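## Task

Put plate B83 in nest N1, plate B38 in nest N2 and plate B33 in nest N3. Each must lie flat within its nest's locators, with its well A1 at the nest corner labelled A1. The plates have to stay in place without the robot holding them, and both grippers must release and withdraw at the end.

## Robot and tools

ROBOT. Two FANUC CRX arms, left_arm and right_arm, each with a Robotiq 140 two-finger gripper. The names are labels only: left_arm sits on the +y side of the table. Base positions in the scene frame are left_arm (-0.008, +0.483, 0) m and right_arm (+0.062, -0.417, 0) m, each turned slightly about z. Either arm can be parked out of the way while the other works.

SCENE. The scene frame has its origin on the table top midway between the arms, +z up and +x pointing out over the table. Nest OUT is empty and sits between the arms. Nests N1, N2, N3 and RD form an arc in front of the arms, running clockwise in that order when seen from above. Well A1 is at the cut-off corner of each plate. A fixed bar-code scanner beside RD reads a plate that lies flat in RD, A1 corner at RD's A1 mark, once nothing hides it. Plates, held or loose, may sometimes get a brief tug or push from outside.

GRIPPER FRAME. Fingers point along the gripper's +z; they open and close along its y. end_effector_position is the spot between the pads when closed. Closed fingertips reach about 33 mm past it, open ones about 9 mm. Closing pushes the tips roughly 24 mm further out, so keep that margin above surfaces.

execute_actions(actions). actions is a list run in order; an empty list just returns state and images. Each action may have "rows", "steps" and "until".
- rows: 1 to 15 rows, one per control step (1/30 s). Every row is a single list of 18 numbers, each between -1 and 1, covering both arms: left dx, dy, dz, rx, ry, rz, gripper position, force_limit, speed, then the same nine for the right arm.
- dx..rz are an offset, not a pose: a target relative to that gripper's measured pose at the start of the action (for a call's first action, the last pose reported), expressed in the gripper's own axes. Each row is measured from that same start pose, not added to the row before. 1.0 equals 0.6 m for dx, dy, dz and 180 degrees for rx, ry, rz, which together form one rotation vector. Zeros hold the arm where it began.
- position is an absolute finger command: +1 fully open (140 mm), about -0.8 pads touching, -1 close until blocked. force_limit scales grip force: on parts up to 40 mm wide about 14 N at -1, 60 N at 0, 107 N at +1. speed sets how fast the gap changes: about 30, 140 and 250 mm/s at -1, 0, +1. To keep a gripper unchanged, repeat its previous three numbers; a 0 is a real command.
- steps: 1 to 450, at least the number of rows, default 15. After the final row each arm keeps heading for that row's target and each gripper keeps its command, so give long moves enough steps, and send any unfinished part in the next action.
- until: ends the action early once every condition holds; it reads devices but does not halt the arms. Only the scanner can be named, with field code (an ID in lower case or no_read) or reads. Write {"scanner": {"code": "b83"}} or a pair like [">=", 2]; numbers need a comparison (=, !=, <, <=, >, >=).
Any bad value or unknown name rejects the whole call before motion.

MOTION LIMITS. Each step the commanded pose is clipped to within 70 mm and 16 degrees of the measured one; inverse kinematics favours position over orientation. For gentle moves ramp the offset a little each row (0.01 per row is 6 mm per step); jumps can shake a held plate loose. The robot keeps your last command while you are thinking.

RESULTS. The state line gives each gripper's end_effector_position (m) and end_effector_quat_wxyz in the scene frame; it can be off, more so at long reach. "Hand target" is the pose the controller now drives toward. "pose unreachable" means the clearance check altered or blocked that arm's command; the arm drops its target and rests. object_status: 0 moving, 1 blocked while opening, 2 blocked while closing (a grip, which you should confirm), 3 at the requested position or pads touching. position_measured is in counts: 3 open, 230 pads touching, not linear. While status is 2, a new force_limit only applies with a changed position (e.g. -1 to -0.98). Flange force is the estimated outside force on the gripper, including held weight; it is noisy, worst after sudden stops, and may read "no reading". The scanner reports code and reads (times code went from no_read to an ID). MOTOR HOT warns of heating from holding loads; OVER-TEMPERATURE FAULT brakes that arm until it cools.

FAULTS AND HAZARDS. Joint load limits are 152 N m for waist, shoulder and elbow and 38 N m for the three wrist joints, held weight included. Reaching one, or 150 N of outside force on an arm, its tool or its load, stops that arm for 10 s and skips the rest of the call. Pushing an arm far from its target makes both arms drop their targets. Keep the arms from colliding, avoid hard pushes and slams, and never let anything leave the table.

zoom_image(camera, region): enlarged view of one camera's latest image. camera is cam_high, cam_left_wrist or cam_right_wrist (each 896x504); region is [x0, y0, x1, y1] in pixels from the top-left corner, at most 504 by 504.

read_manual(section): returns licence texts ("licences"); no motion.

finished_scene(scene): ends scene 1 or 2 once the goal holds with the robot released and clear; it cannot be undone and then starts the next scene.

Each tool is called after "Request:" as name([rows], argument=value, ...), one row to a line, values as JSON.

## Session

Request:
execute_actions(actions=[])

Scene clock: 0.00 s.
left_arm: end_effector_position=(+0.4771, -0.0655, +0.3269) position_measured=3 object_status=3 end_effector_quat_wxyz=(+0.189, -0.248, +0.924, -0.224) | right_arm: end_effector_position=(+0.1061, -0.8023, +0.3035) position_measured=3 object_status=3 end_effector_quat_wxyz=(-0.092, +0.841, +0.533, +0.000)
Joint positions: left_arm=[-0.758  0.238  0.344 -0.052 -1.085 -0.345] | right_arm=[-0.95   0.005  0.137  0.017 -1.887 -2.481]
Joint velocities: left_arm=[ 0.    -0.    -0.     0.     0.     0.001] | right_arm=[ 0.     0.     0.001 -0.001  0.001 -0.   ]
Flange force (N, the push that the arm receives, along the gripper's own x y z axes): no reading
Hand target (left_arm): +0.477, -0.066, +0.327; +0.189, -0.248, +0.924, -0.224
Hand target (right_arm): +0.106, -0.802, +0.304; -0.092, +0.841, +0.533, +0.000
scanner: code=no_read reads=0

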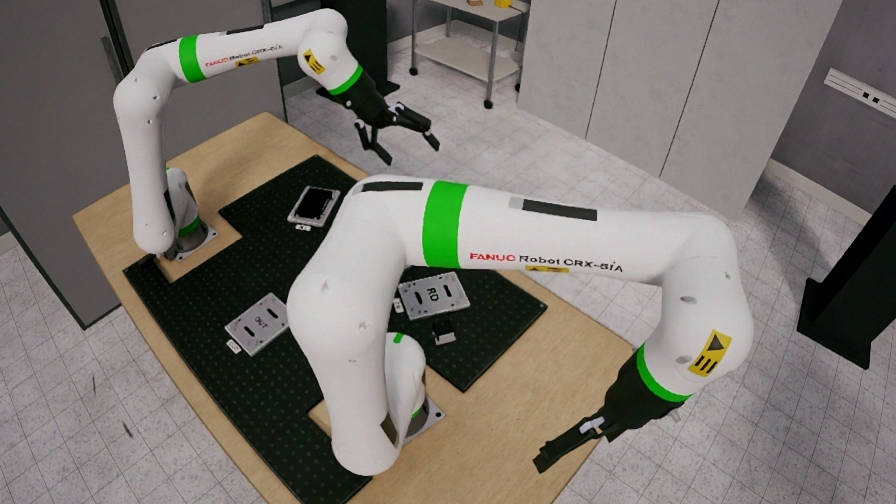

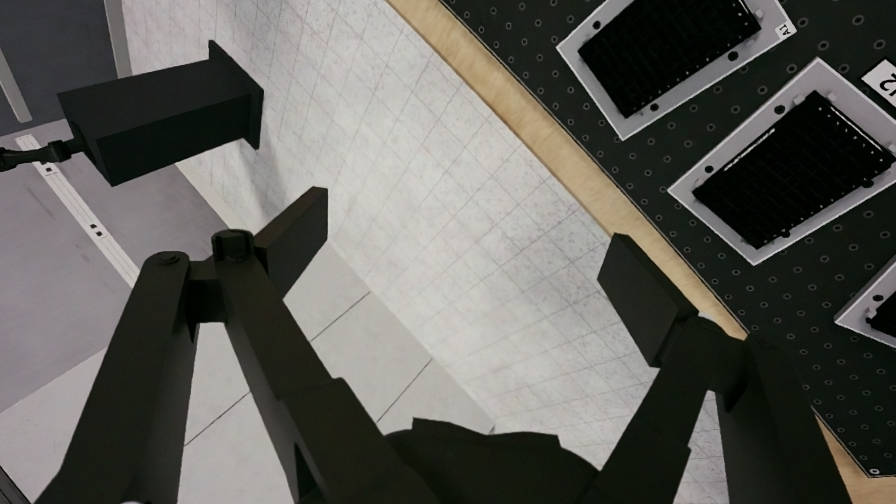

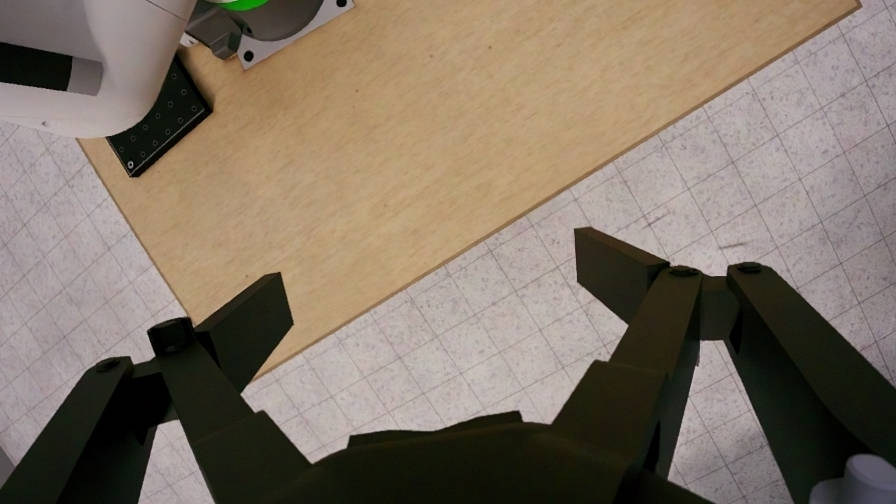

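Request:
zoom_image(camera="cam_left_wrist", region=[540, 0, 896, 360])

Request:
zoom_image(camera="cam_high", region=[200, 150, 560, 400])

Region (540, 0, 896, 360) of cam_left_wrist's 896x504 image, scaled by 1.400, with more detail than that image has; it fills the left 498 columns of this view, and the rest is white.

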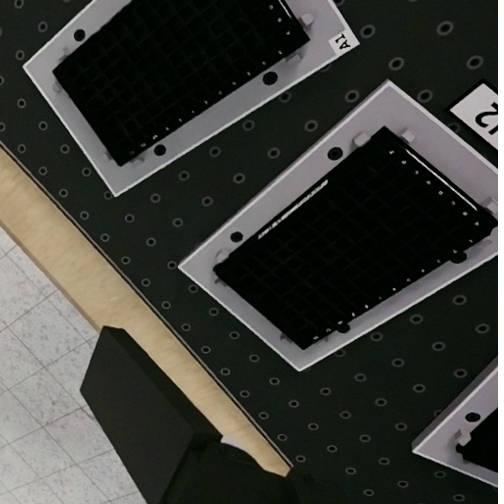

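Region (200, 150, 560, 400) of cam_high's 896x504 image, scaled by 1.400, with more detail than that image has; it fills the top 350 rows of this view, and the rest is white.

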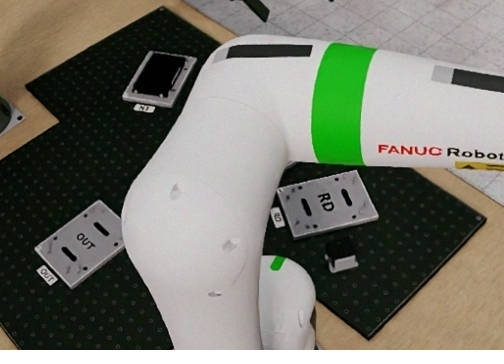

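Request:
execute_actions([
  {"rows":[[-0.123,0.508,-0.276,-0.146,0.123,0.162,1,0,0,0.5,0.337,-0.054,-0.0346,-0.0493,-0.251,1,0,0]],"steps":45},
  {"rows":[[0,0,0,0,0,0,1,0,0,0.692,0.145,0,0,0,-0.278,1,0,0]],"steps":50},
])

Scene clock: 38.17 s.
left_arm: end_effector_position=(+0.3468, +0.2643, +0.3275) position_measured=3 object_status=3 end_effector_quat_wxyz=(+0.000, +0.000, +1.000, -0.001) | right_arm: end_effector_position=(+0.3579, -0.1991, +0.3342) position_measured=3 object_status=3 end_effector_quat_wxyz=(+0.000, +0.173, +0.985, +0.000)
Joint positions: left_arm=[-0.301 -0.061  0.149  0.002 -1.779 -1.337] | right_arm=[ 1.144 -0.181  0.06  -0.    -1.811 -2.915]
Joint velocities: left_arm=[-0.    -0.001 -0.    -0.    -0.001 -0.001] | right_arm=[ 0.     0.001  0.001 -0.     0.     0.   ]
Flange force (N, the push that the arm receives, along the gripper's own x y z axes): left_arm=[3.9 2.7 4.5] | right_arm=[3.3 -6.4 5.3]
Flange force at the end of the 1st action (N, along the gripper's axes at the end of the call): left_arm=[6.0 2.4 5.0] | right_arm=[6.9 -2.0 6.1]
Hand target (left_arm): +0.347, +0.264, +0.328; +0.000, +0.000, +1.000, -0.001
Hand target (right_arm): +0.358, -0.199, +0.334; +0.000, +0.173, +0.985, +0.000
Off the commanded pose (left_arm): 0.000 m, 0 deg.
Off the commanded pose (right_arm): 0.002 m, 0 deg.
scanner: code=no_read reads=0

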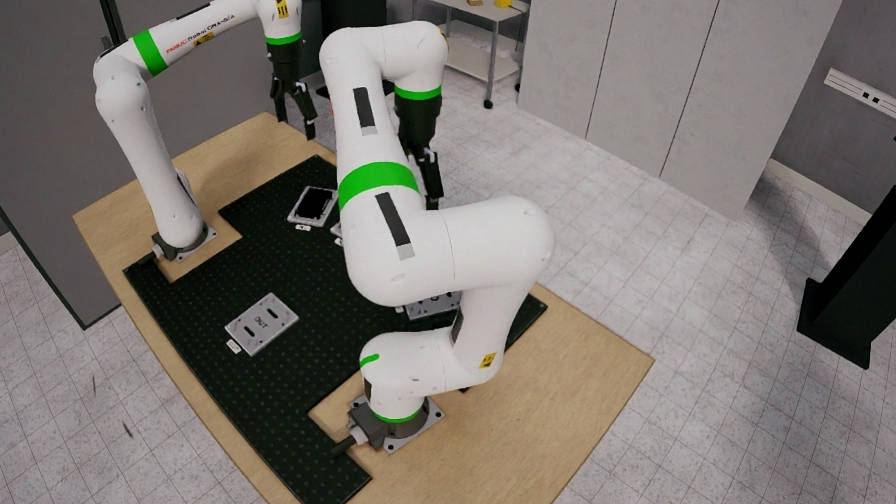

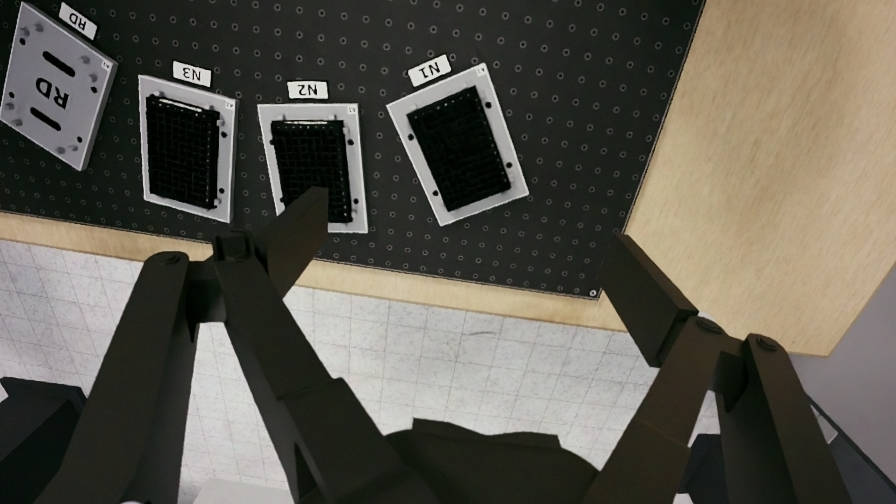

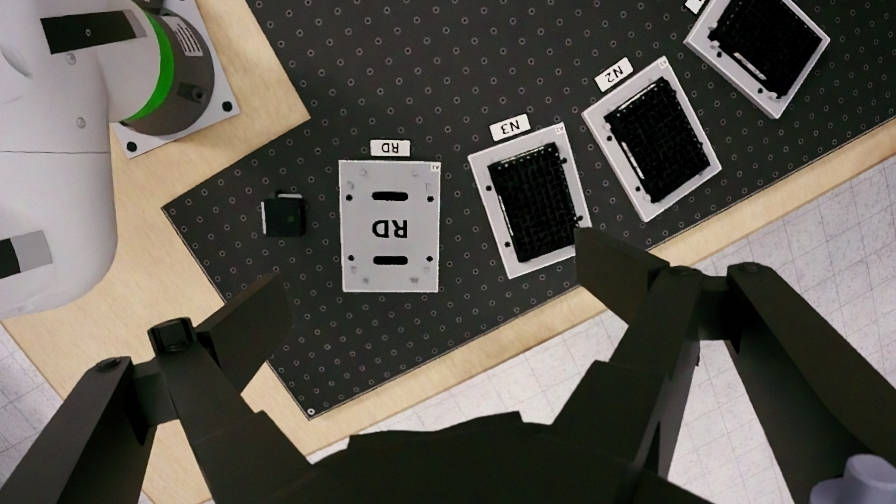

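Request:
zoom_image(camera="cam_right_wrist", region=[460, 40, 740, 290])

Request:
zoom_image(camera="cam_left_wrist", region=[250, 50, 540, 240])

Request:
zoom_image(camera="cam_right_wrist", region=[250, 130, 460, 300])

Request:
zoom_image(camera="cam_right_wrist", region=[670, 0, 850, 130])

Region (460, 40, 740, 290) of cam_right_wrist's 896x504 image, scaled by 1.800, with more detail than that image has; it fills the top 450 rows of this view, and the rest is white.

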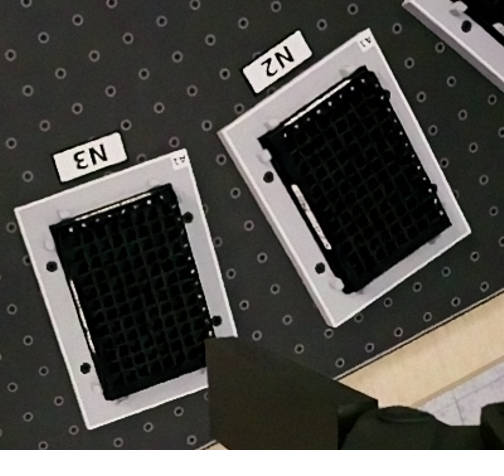

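Region (250, 50, 540, 240) of cam_left_wrist's 896x504 image, scaled by 1.738, with more detail than that image has; it fills the top 330 rows of this view, and the rest is white.

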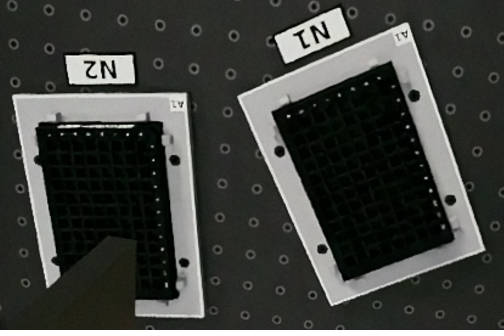

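Region (250, 130, 460, 300) of cam_right_wrist's 896x504 image, scaled by 2.400, with more detail than that image has; it fills the top 408 rows of this view, and the rest is white.

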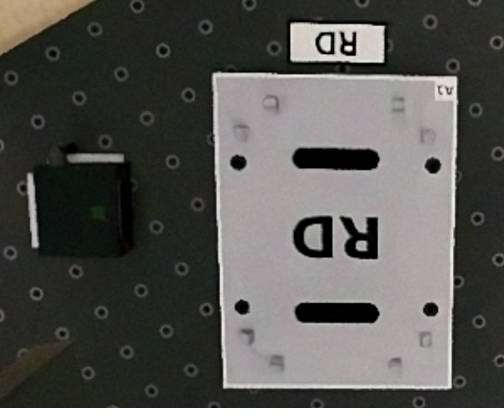

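Region (670, 0, 850, 130) of cam_right_wrist's 896x504 image, scaled by 2.800, with more detail than that image has.

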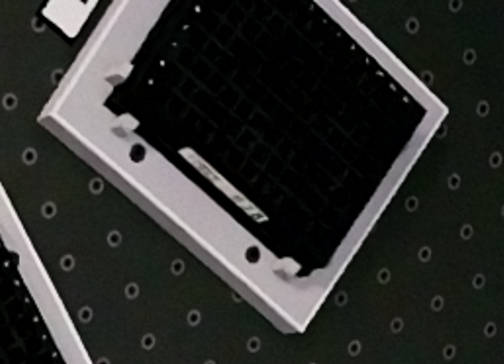

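Request:
execute_actions([
  {"rows":[[0,0,0,0,0,0,1,0,0,0,0.08,0.34,-0.24,0,0,1,0,0]],"steps":40},
])

Scene clock: 62.60 s.
left_arm: end_effector_position=(+0.3468, +0.2643, +0.3275) position_measured=3 object_status=3 end_effector_quat_wxyz=(+0.000, +0.000, +1.000, -0.001) | right_arm: end_effector_position=(+0.3743, -0.1550, +0.1306) position_measured=3 object_status=3 end_effector_quat_wxyz=(+0.063, +0.162, +0.916, +0.363)
Joint positions: left_arm=[-0.301 -0.061  0.149  0.002 -1.779 -1.337] | right_arm=[ 0.786 -0.525 -0.716 -0.558 -0.796 -2.283]
Joint velocities: left_arm=[-0.    -0.     0.     0.    -0.     0.001] | right_arm=[-0.009  0.005  0.001 -0.011 -0.006  0.013]
Flange force (N, the push that the arm receives, along the gripper's own x y z axes): left_arm=[3.7 2.6 3.9] | right_arm=no reading
Hand target (left_arm): +0.347, +0.264, +0.328; +0.000, +0.000, +1.000, -0.001
Hand target (right_arm): +0.374, -0.155, +0.131; +0.063, +0.162, +0.916, +0.363
Off the commanded pose (left_arm): 0.000 m, 0 deg.
Off the commanded pose (right_arm): 0.001 m, 0 deg.
scanner: code=no_read reads=0

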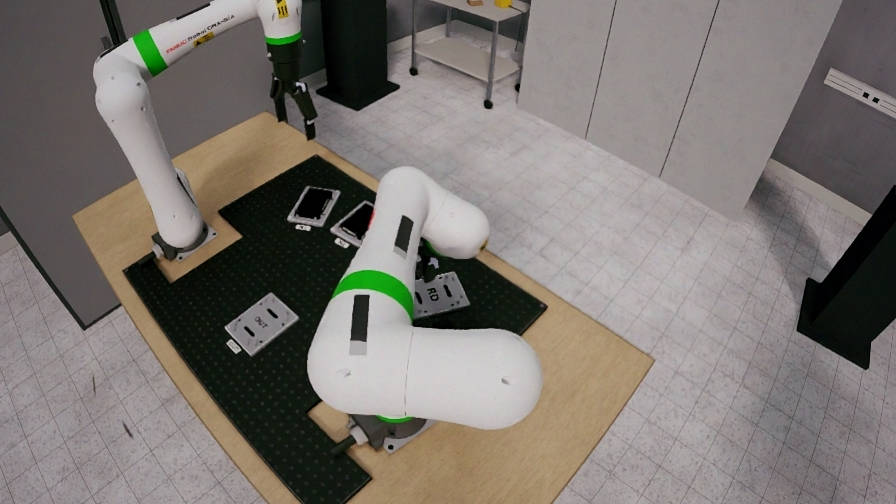

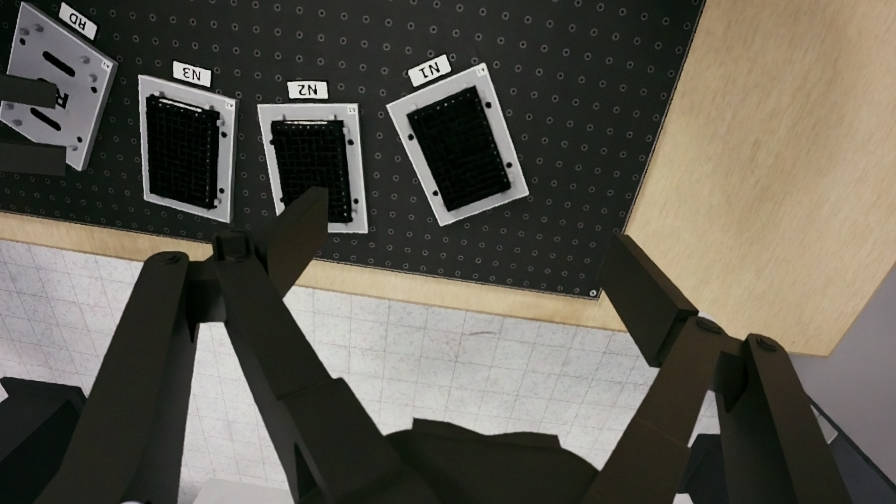

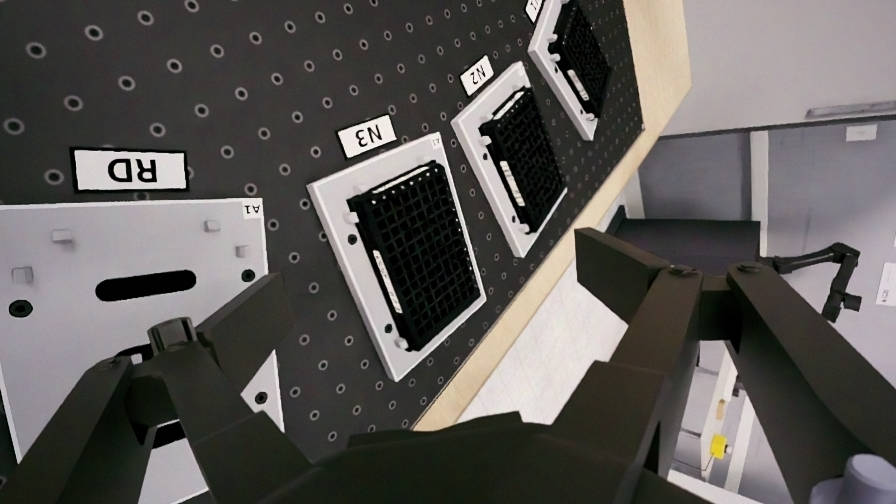

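Request:
zoom_image(camera="cam_right_wrist", region=[345, 150, 465, 330])

Request:
zoom_image(camera="cam_right_wrist", region=[470, 60, 610, 230])

Region (345, 150, 465, 330) of cam_right_wrist's 896x504 image, scaled by 2.800, with more detail than that image has.

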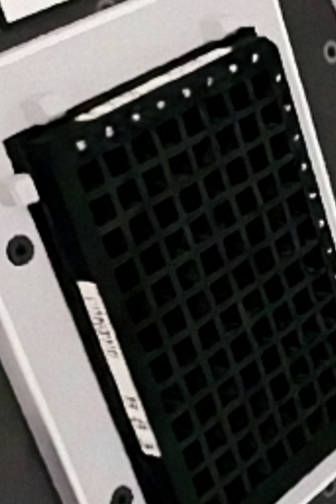

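Region (470, 60, 610, 230) of cam_right_wrist's 896x504 image, scaled by 2.965, with more detail than that image has; it fills the left 415 columns of this view, and the rest is white.

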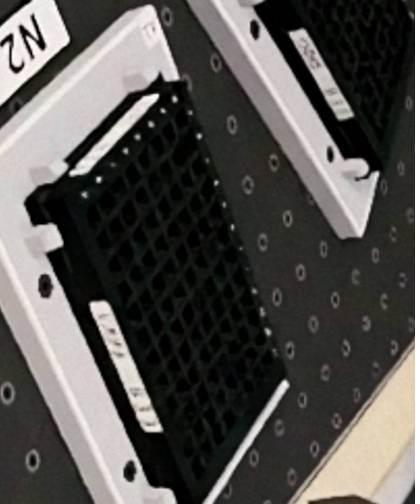

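Request:
execute_actions([
  {"rows":[[0,0,0,0,0,0,1,0,0,-0.03,0.1,0.09,-0.09,0,0,0.4,0,0]],"steps":25},
])

Scene clock: 71.13 s.
left_arm: end_effector_position=(+0.3468, +0.2643, +0.3275) position_measured=3 object_status=3 end_effector_quat_wxyz=(+0.000, +0.000, +1.000, -0.001) | right_arm: end_effector_position=(+0.4191, -0.0853, +0.1332) position_measured=78 object_status=3 end_effector_quat_wxyz=(+0.087, +0.154, +0.856, +0.485)
Joint positions: left_arm=[-0.301 -0.061  0.149  0.002 -1.779 -1.337] | right_arm=[ 0.534 -0.274 -0.635 -1.158 -0.761 -1.603]
Joint velocities: left_arm=[-0.     0.001 -0.001 -0.    -0.001 -0.001] | right_arm=[-0.285  0.165  0.035 -0.256 -0.297  0.419]
Flange force (N, the push that the arm receives, along the gripper's own x y z axes): left_arm=[7.5 1.6 6.4] | right_arm=[1.8 -6.8 -4.6]
Hand target (left_arm): +0.347, +0.264, +0.328; +0.000, +0.000, +1.000, -0.001
Hand target (right_arm): +0.419, -0.086, +0.132; +0.085, +0.152, +0.856, +0.487
Off the commanded pose (left_arm): 0.000 m, 0 deg.
Off the commanded pose (right_arm): 0.001 m, 1 deg.
scanner: code=no_read reads=0

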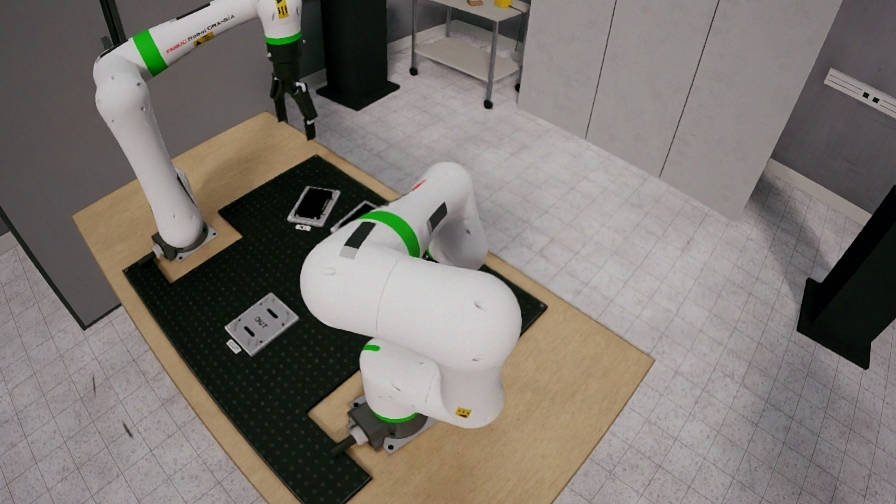

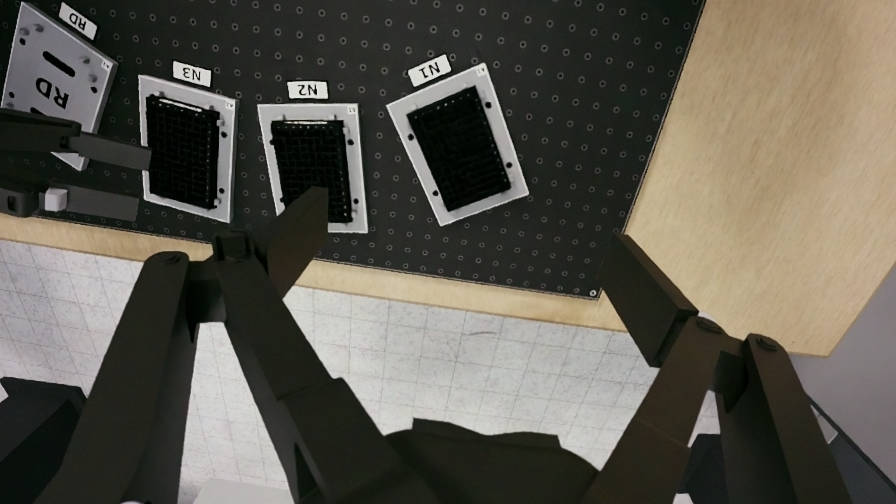

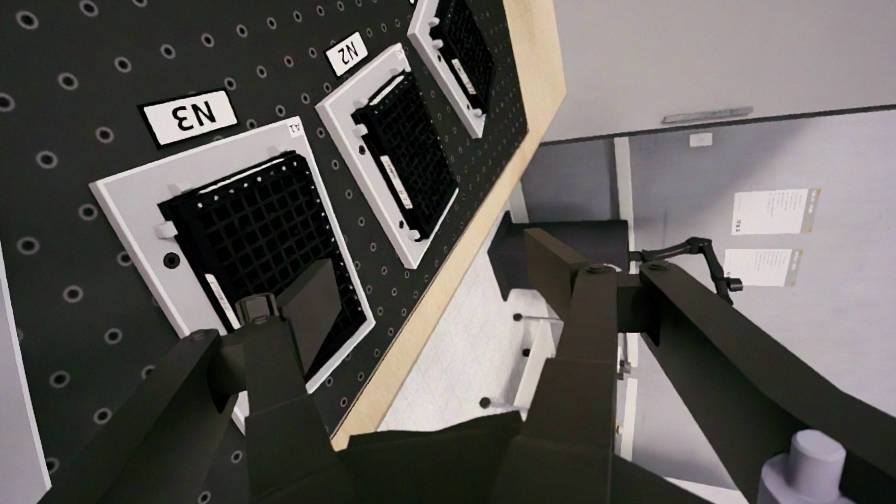

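Request:
zoom_image(camera="cam_right_wrist", region=[360, 140, 440, 230])

Request:
zoom_image(camera="cam_right_wrist", region=[430, 40, 500, 110])

Region (360, 140, 440, 230) of cam_right_wrist's 896x504 image, scaled by 5.600, with more detail than that image has.

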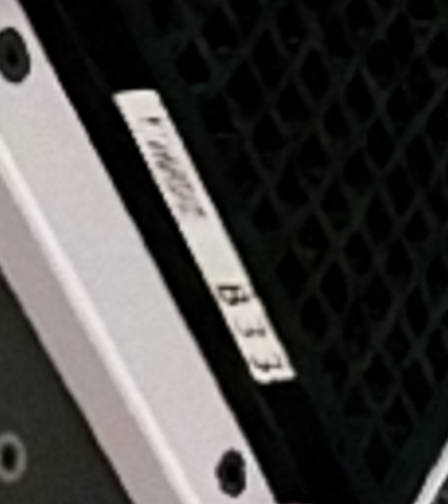

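Region (430, 40, 500, 110) of cam_right_wrist's 896x504 image, scaled by 7.200, with more detail than that image has.

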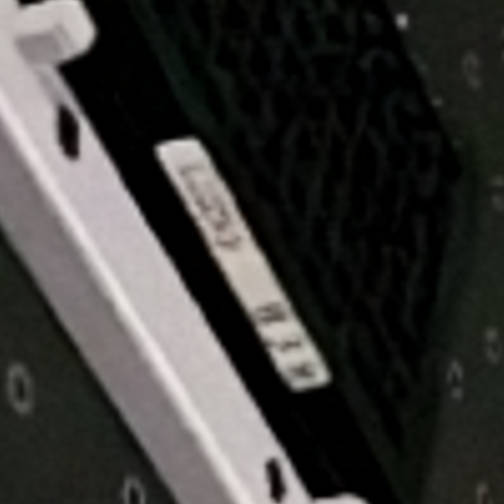

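Request:
execute_actions([
  {"rows":[[-0.05,-0.025,0.3,0,0,-0.167,0.65,0,0,0.0145,0.116,-0.024,0.3275,0.0296,-0.0526,0.65,0,0]],"steps":45},
])

Scene clock: 106.83 s.
left_arm: end_effector_position=(+0.3769, +0.2493, +0.1475) position_measured=47 object_status=3 end_effector_quat_wxyz=(+0.000, -0.259, +0.966, -0.001) | right_arm: end_effector_position=(+0.4183, -0.0589, +0.2001) position_measured=47 object_status=3 end_effector_quat_wxyz=(+0.002, +0.087, +0.996, -0.000)
Joint positions: left_arm=[-0.318  0.026 -0.188  0.002 -1.356 -0.795] | right_arm=[ 1.199  0.144  0.064  0.004 -1.489 -2.796]
Joint velocities: left_arm=[-0.    -0.001 -0.    -0.    -0.001 -0.002] | right_arm=[ 0.     0.001  0.002 -0.    -0.     0.   ]
Flange force (N, the push that the arm receives, along the gripper's own x y z axes): left_arm=[3.6 2.6 1.0] | right_arm=[3.7 -9.1 2.8]
Hand target (left_arm): +0.377, +0.249, +0.147; +0.000, -0.259, +0.966, -0.001
Hand target (right_arm): +0.418, -0.059, +0.200; +0.002, +0.087, +0.996, -0.000
Off the commanded pose (left_arm): 0.000 m, 0 deg.
Off the commanded pose (right_arm): 0.002 m, 0 deg.
scanner: code=no_read reads=0

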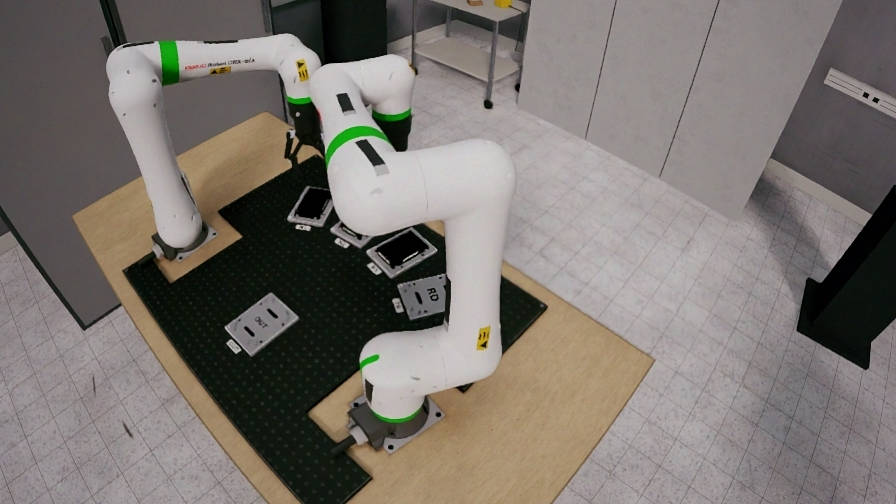

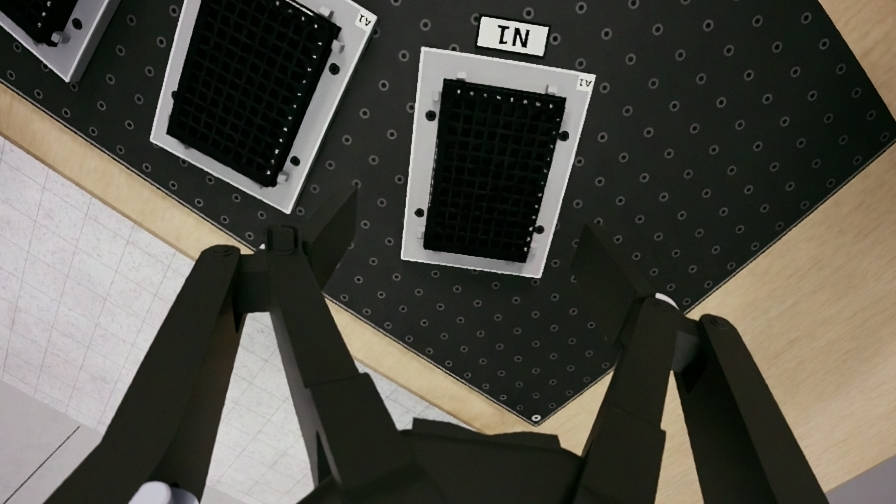

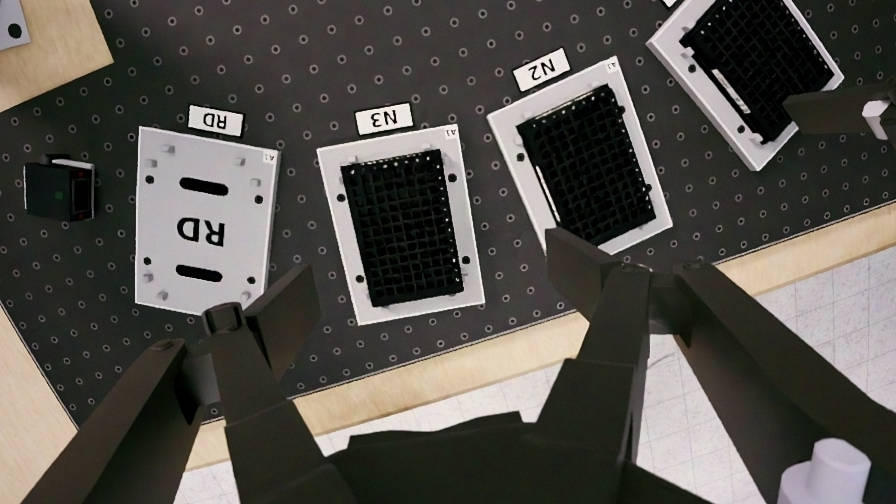

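Request:
execute_actions([
  {"rows":[[0,0.028,0.12,0,0,0,0.65,0,0,-0.01,-0.01,0.208,0,0,0,0.65,0,0]],"steps":30},
])

Scene clock: 113.60 s.
left_arm: end_effector_position=(+0.3685, +0.2639, +0.0755) position_measured=47 object_status=3 end_effector_quat_wxyz=(+0.000, -0.259, +0.966, -0.001) | right_arm: end_effector_position=(+0.4236, -0.0664, +0.0753) position_measured=47 object_status=3 end_effector_quat_wxyz=(+0.002, +0.087, +0.996, -0.000)
Joint positions: left_arm=[-0.289  0.043 -0.346  0.002 -1.181 -0.823] | right_arm=[ 1.182  0.208 -0.16   0.004 -1.201 -2.78 ]
Joint velocities: left_arm=[ 0.    -0.     0.001 -0.    -0.     0.   ] | right_arm=[ 0.001 -0.    -0.002  0.     0.     0.   ]
Flange force (N, the push that the arm receives, along the gripper's own x y z axes): left_arm=[4.3 3.8 0.9] | right_arm=[4.6 -6.3 0.8]
Hand target (left_arm): +0.368, +0.264, +0.075; +0.000, -0.259, +0.966, -0.001
Hand target (right_arm): +0.424, -0.066, +0.075; +0.002, +0.087, +0.996, -0.000
Off the commanded pose (left_arm): 0.000 m, 0 deg.
Off the commanded pose (right_arm): 0.000 m, 0 deg.
scanner: code=no_read reads=0

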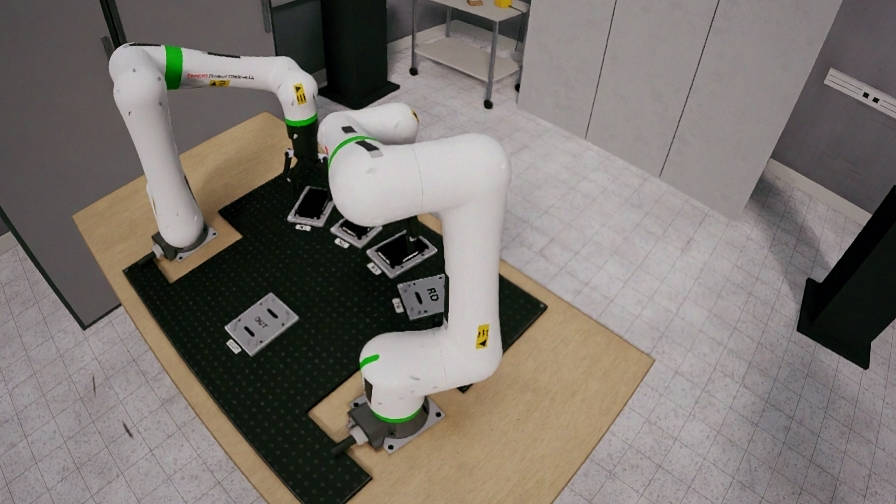

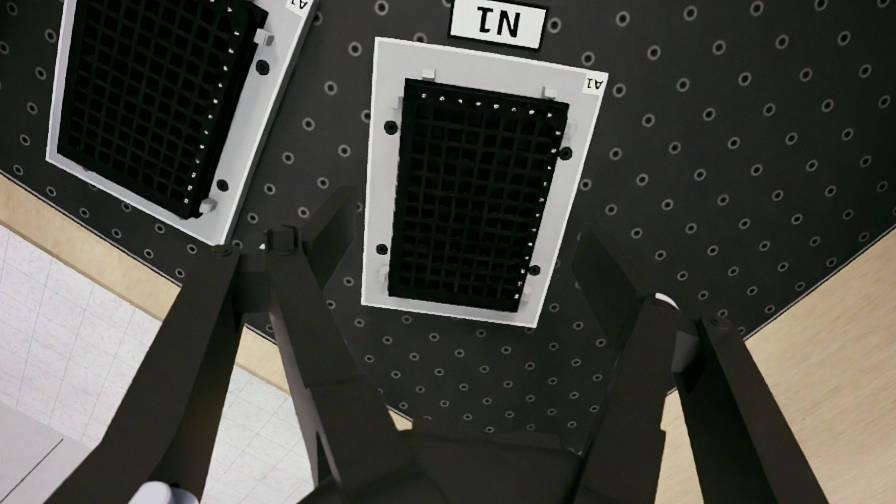

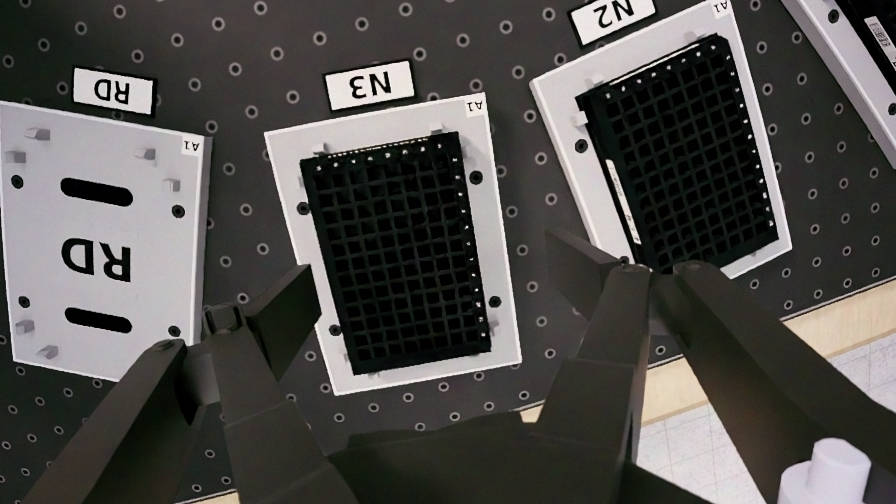

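Request:
execute_actions([
  {"rows":[[0,0,0.04,0,0,0,0.65,0,0,0,-0.025,0.0,0,0,0,0.65,0,0],[0,0,0.04,0,0,0,0.65,0,0,0,-0.025,0.0,0,0,0,0.65,0,0],[0,0,0.04,0,0,0,0.65,0,0,0,-0.025,0.0,0,0,0,0.65,0,0],[0,0,0.04,0,0,0,0.65,0,0,0,-0.025,0.04,0,0,0,0.65,0,0]],"steps":22},
])

Scene clock: 123.27 s.
left_arm: end_effector_position=(+0.3685, +0.2639, +0.0515) position_measured=47 object_status=3 end_effector_quat_wxyz=(+0.000, -0.259, +0.966, -0.001) | right_arm: end_effector_position=(+0.4211, -0.0813, +0.0514) position_measured=47 object_status=3 end_effector_quat_wxyz=(+0.002, +0.087, +0.996, -0.000)
Joint positions: left_arm=[-0.289  0.068 -0.38   0.002 -1.122 -0.823] | right_arm=[ 1.17   0.202 -0.228  0.004 -1.139 -2.769]
Joint velocities: left_arm=[ 0.     0.001 -0.     0.    -0.    -0.   ] | right_arm=[-0.     0.     0.001  0.    -0.     0.   ]
Flange force (N, the push that the arm receives, along the gripper's own x y z axes): left_arm=[5.3 4.5 1.8] | right_arm=[1.3 -4.7 0.8]
Hand target (left_arm): +0.369, +0.264, +0.051; +0.000, -0.259, +0.966, -0.001
Hand target (right_arm): +0.421, -0.081, +0.051; +0.002, +0.087, +0.996, -0.000
Off the commanded pose (left_arm): 0.000 m, 0 deg.
Off the commanded pose (right_arm): 0.000 m, 0 deg.
scanner: code=no_read reads=0

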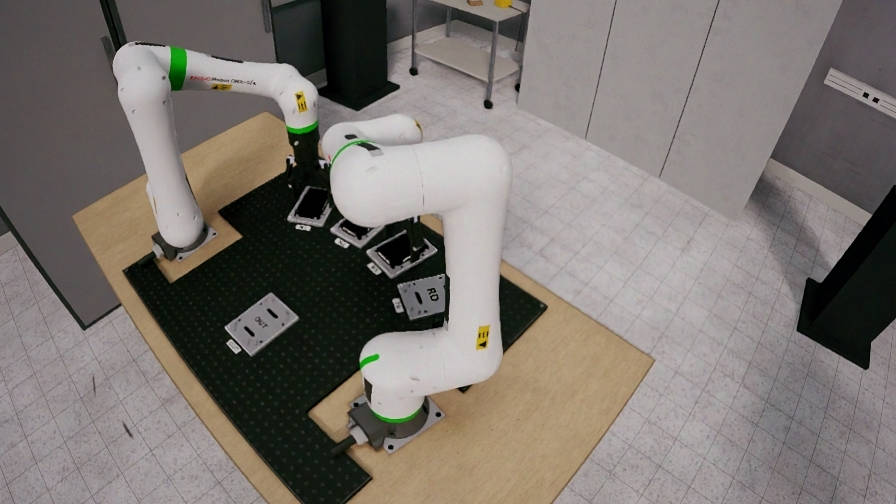

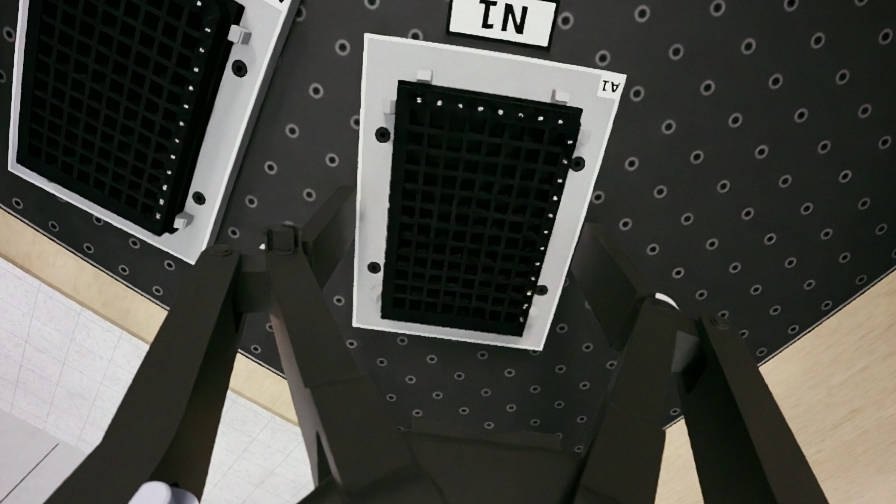

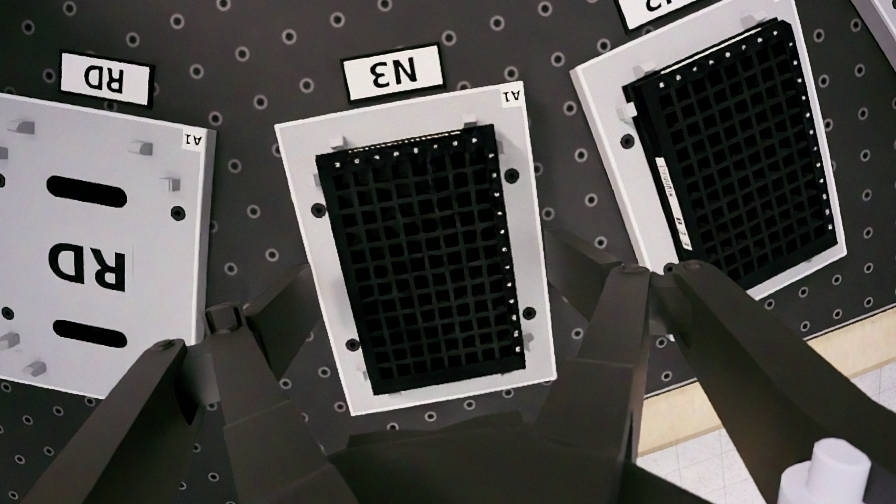

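Request:
execute_actions([
  {"rows":[[0,0,0.006,0,0,0,0.35,0,0,0,0,0.006,0,0,0,0.35,0,0]],"steps":14},
])

Scene clock: 134.53 s.
left_arm: end_effector_position=(+0.3685, +0.2639, +0.0479) position_measured=85 object_status=3 end_effector_quat_wxyz=(+0.000, -0.259, +0.966, -0.001) | right_arm: end_effector_position=(+0.4211, -0.0813, +0.0478) position_measured=85 object_status=3 end_effector_quat_wxyz=(+0.002, +0.087, +0.996, -0.000)
Joint positions: left_arm=[-0.289  0.072 -0.385  0.002 -1.113 -0.823] | right_arm=[ 1.17   0.206 -0.232  0.004 -1.131 -2.769]
Joint velocities: left_arm=[-0.     0.001 -0.001 -0.     0.001  0.   ] | right_arm=[ 0.001  0.001  0.002 -0.    -0.    -0.   ]
Flange force (N, the push that the arm receives, along the gripper's own x y z axes): left_arm=[5.4 23.1 -47.7] | right_arm=[1.9 -4.2 -0.1]
Hand target (left_arm): +0.369, +0.264, +0.048; +0.000, -0.259, +0.966, -0.001
Hand target (right_arm): +0.421, -0.081, +0.048; +0.002, +0.087, +0.996, -0.000
Off the commanded pose (left_arm): 0.000 m, 0 deg.
Off the commanded pose (right_arm): 0.000 m, 0 deg.
scanner: code=no_read reads=0

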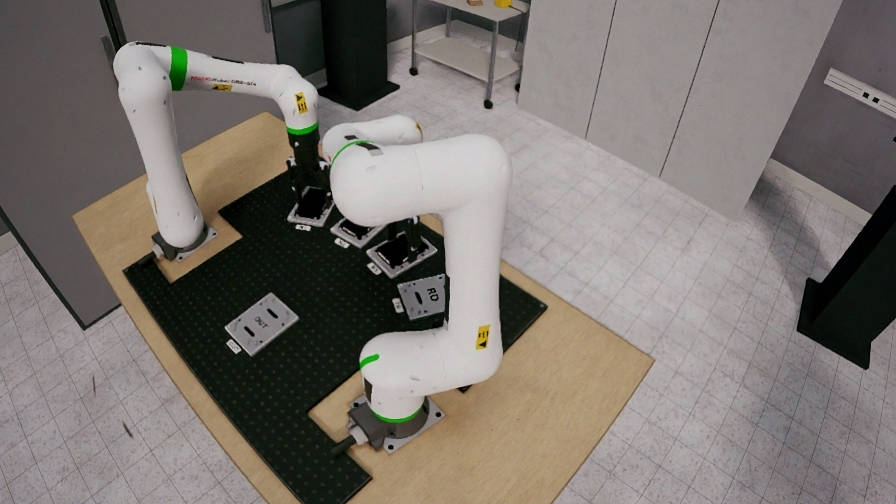

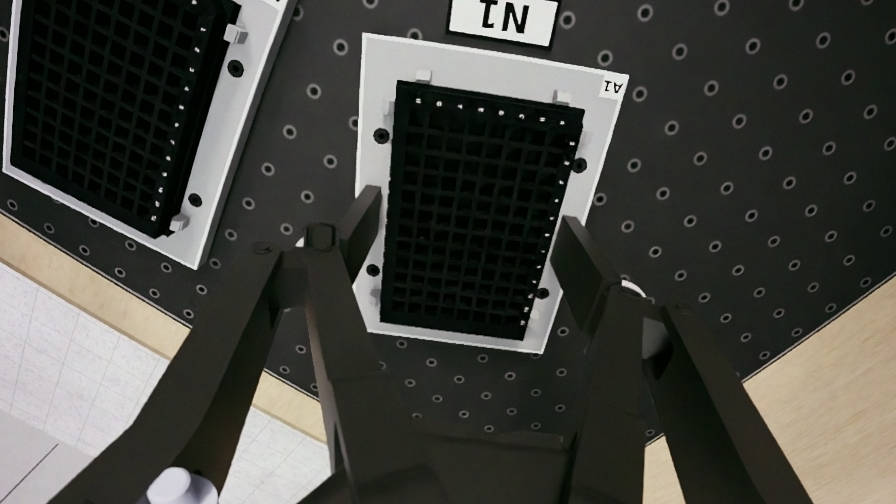

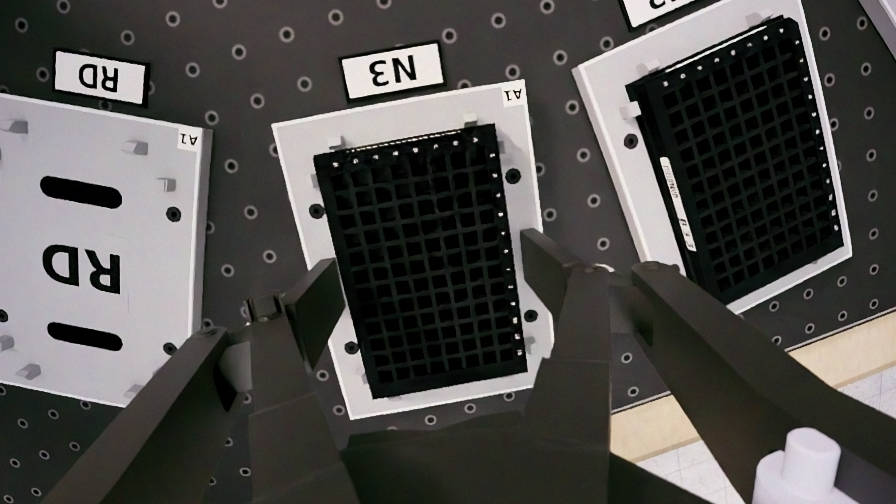

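Request:
execute_actions([
  {"rows":[[0,0,-0.0105,0,0,0,0.35,0,0,0,-0.0025,0,0,0,0,0.35,0,0],[0,0,-0.0105,0,0,0,0.35,0,0,0,-0.0025,0,0,0,0,0.35,0,0],[0,0,-0.0105,0,0,0,0.35,0,0,0,-0.0025,0,0,0,0,0.35,0,0],[0,0,-0.0105,0,0,0,0.35,0,0,0,-0.0025,0,0,0,0,0.35,0,0],[0.005,0.001,-0.0105,0,0,0,0.35,0,0,0.005,-0.0025,0.002,0,0,0,0.35,0,0]],"steps":14},
  {"rows":[[0,0,0,0,0,0,-1,0,-0.6,0,0,0,0,0,0,0.35,0,0]],"steps":15},
])

Scene clock: 144.60 s.
left_arm: end_effector_position=(+0.3656, +0.2629, +0.0543) position_measured=108 object_status=2 end_effector_quat_wxyz=(+0.000, -0.259, +0.966, -0.001) | right_arm: end_effector_position=(+0.4183, -0.0823, +0.0468) position_measured=85 object_status=3 end_effector_quat_wxyz=(+0.003, +0.086, +0.996, -0.000)
Joint positions: left_arm=[-0.293  0.06  -0.382  0.002 -1.128 -0.82 ] | right_arm=[ 1.175  0.2   -0.242  0.005 -1.126 -2.773]
Joint velocities: left_arm=[ 0.     0.002 -0.001 -0.001  0.001  0.001] | right_arm=[ 0.     0.     0.    -0.001  0.002 -0.   ]
Flange force (N, the push that the arm receives, along the gripper's own x y z axes): left_arm=[3.9 5.6 -36.4] | right_arm=[-45.7 -9.5 -41.7]
Flange force at the end of the 1st action (N, along the gripper's axes at the end of the call): left_arm=[3.2 3.9 2.0] | right_arm=[-43.4 -10.9 -39.8]
Hand target (left_arm): +0.366, +0.263, +0.054; +0.000, -0.259, +0.966, -0.001
Hand target (right_arm): +0.418, -0.082, +0.047; +0.003, +0.086, +0.996, -0.000
Off the commanded pose (left_arm): 0.000 m, 0 deg.
Off the commanded pose (right_arm): 0.000 m, 0 deg.
scanner: code=no_read reads=0

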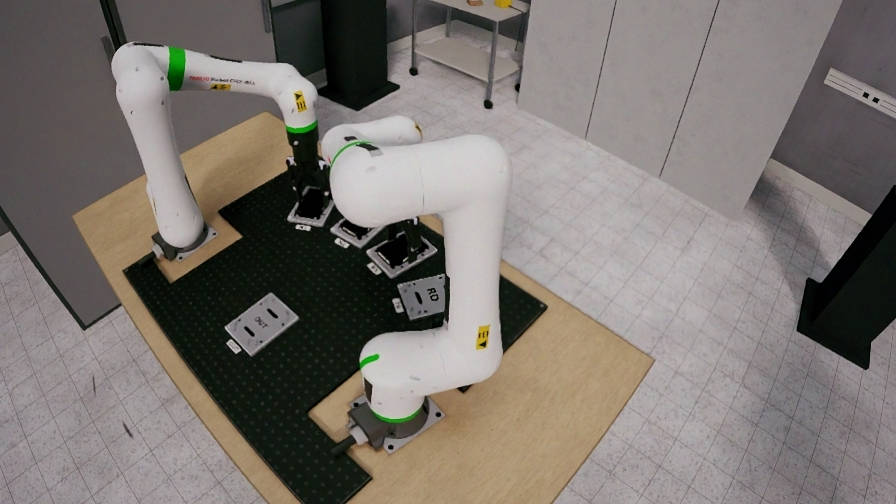

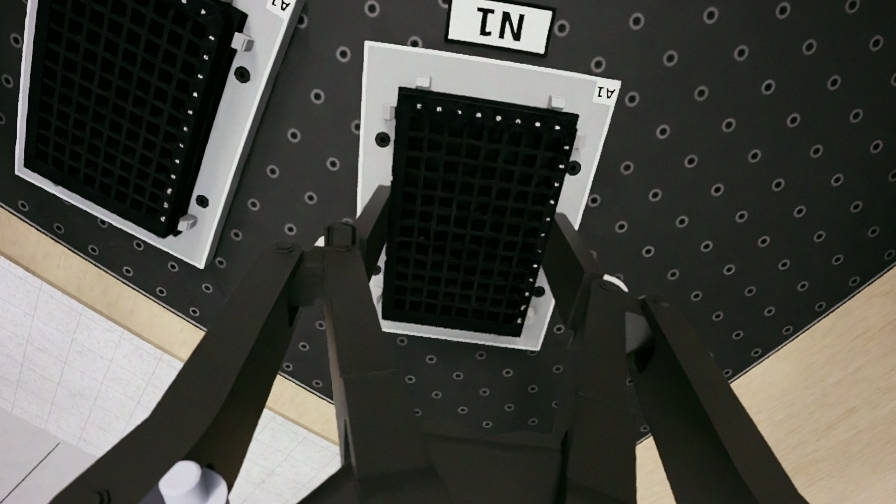

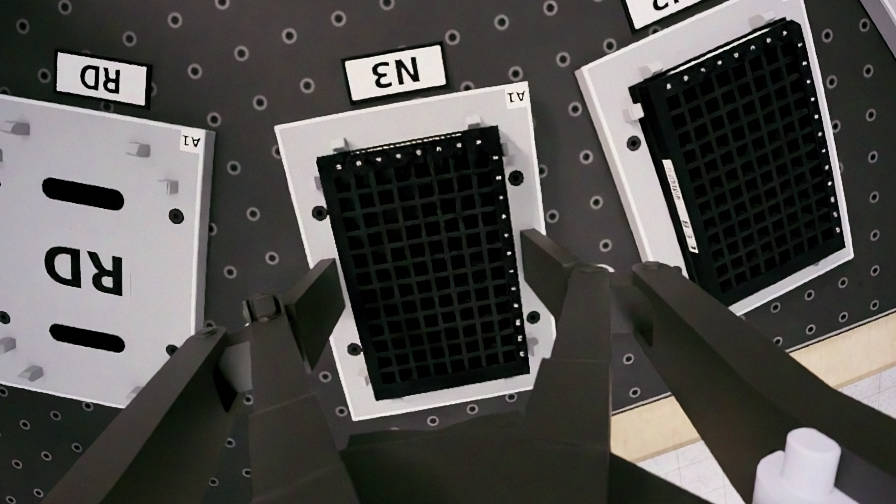

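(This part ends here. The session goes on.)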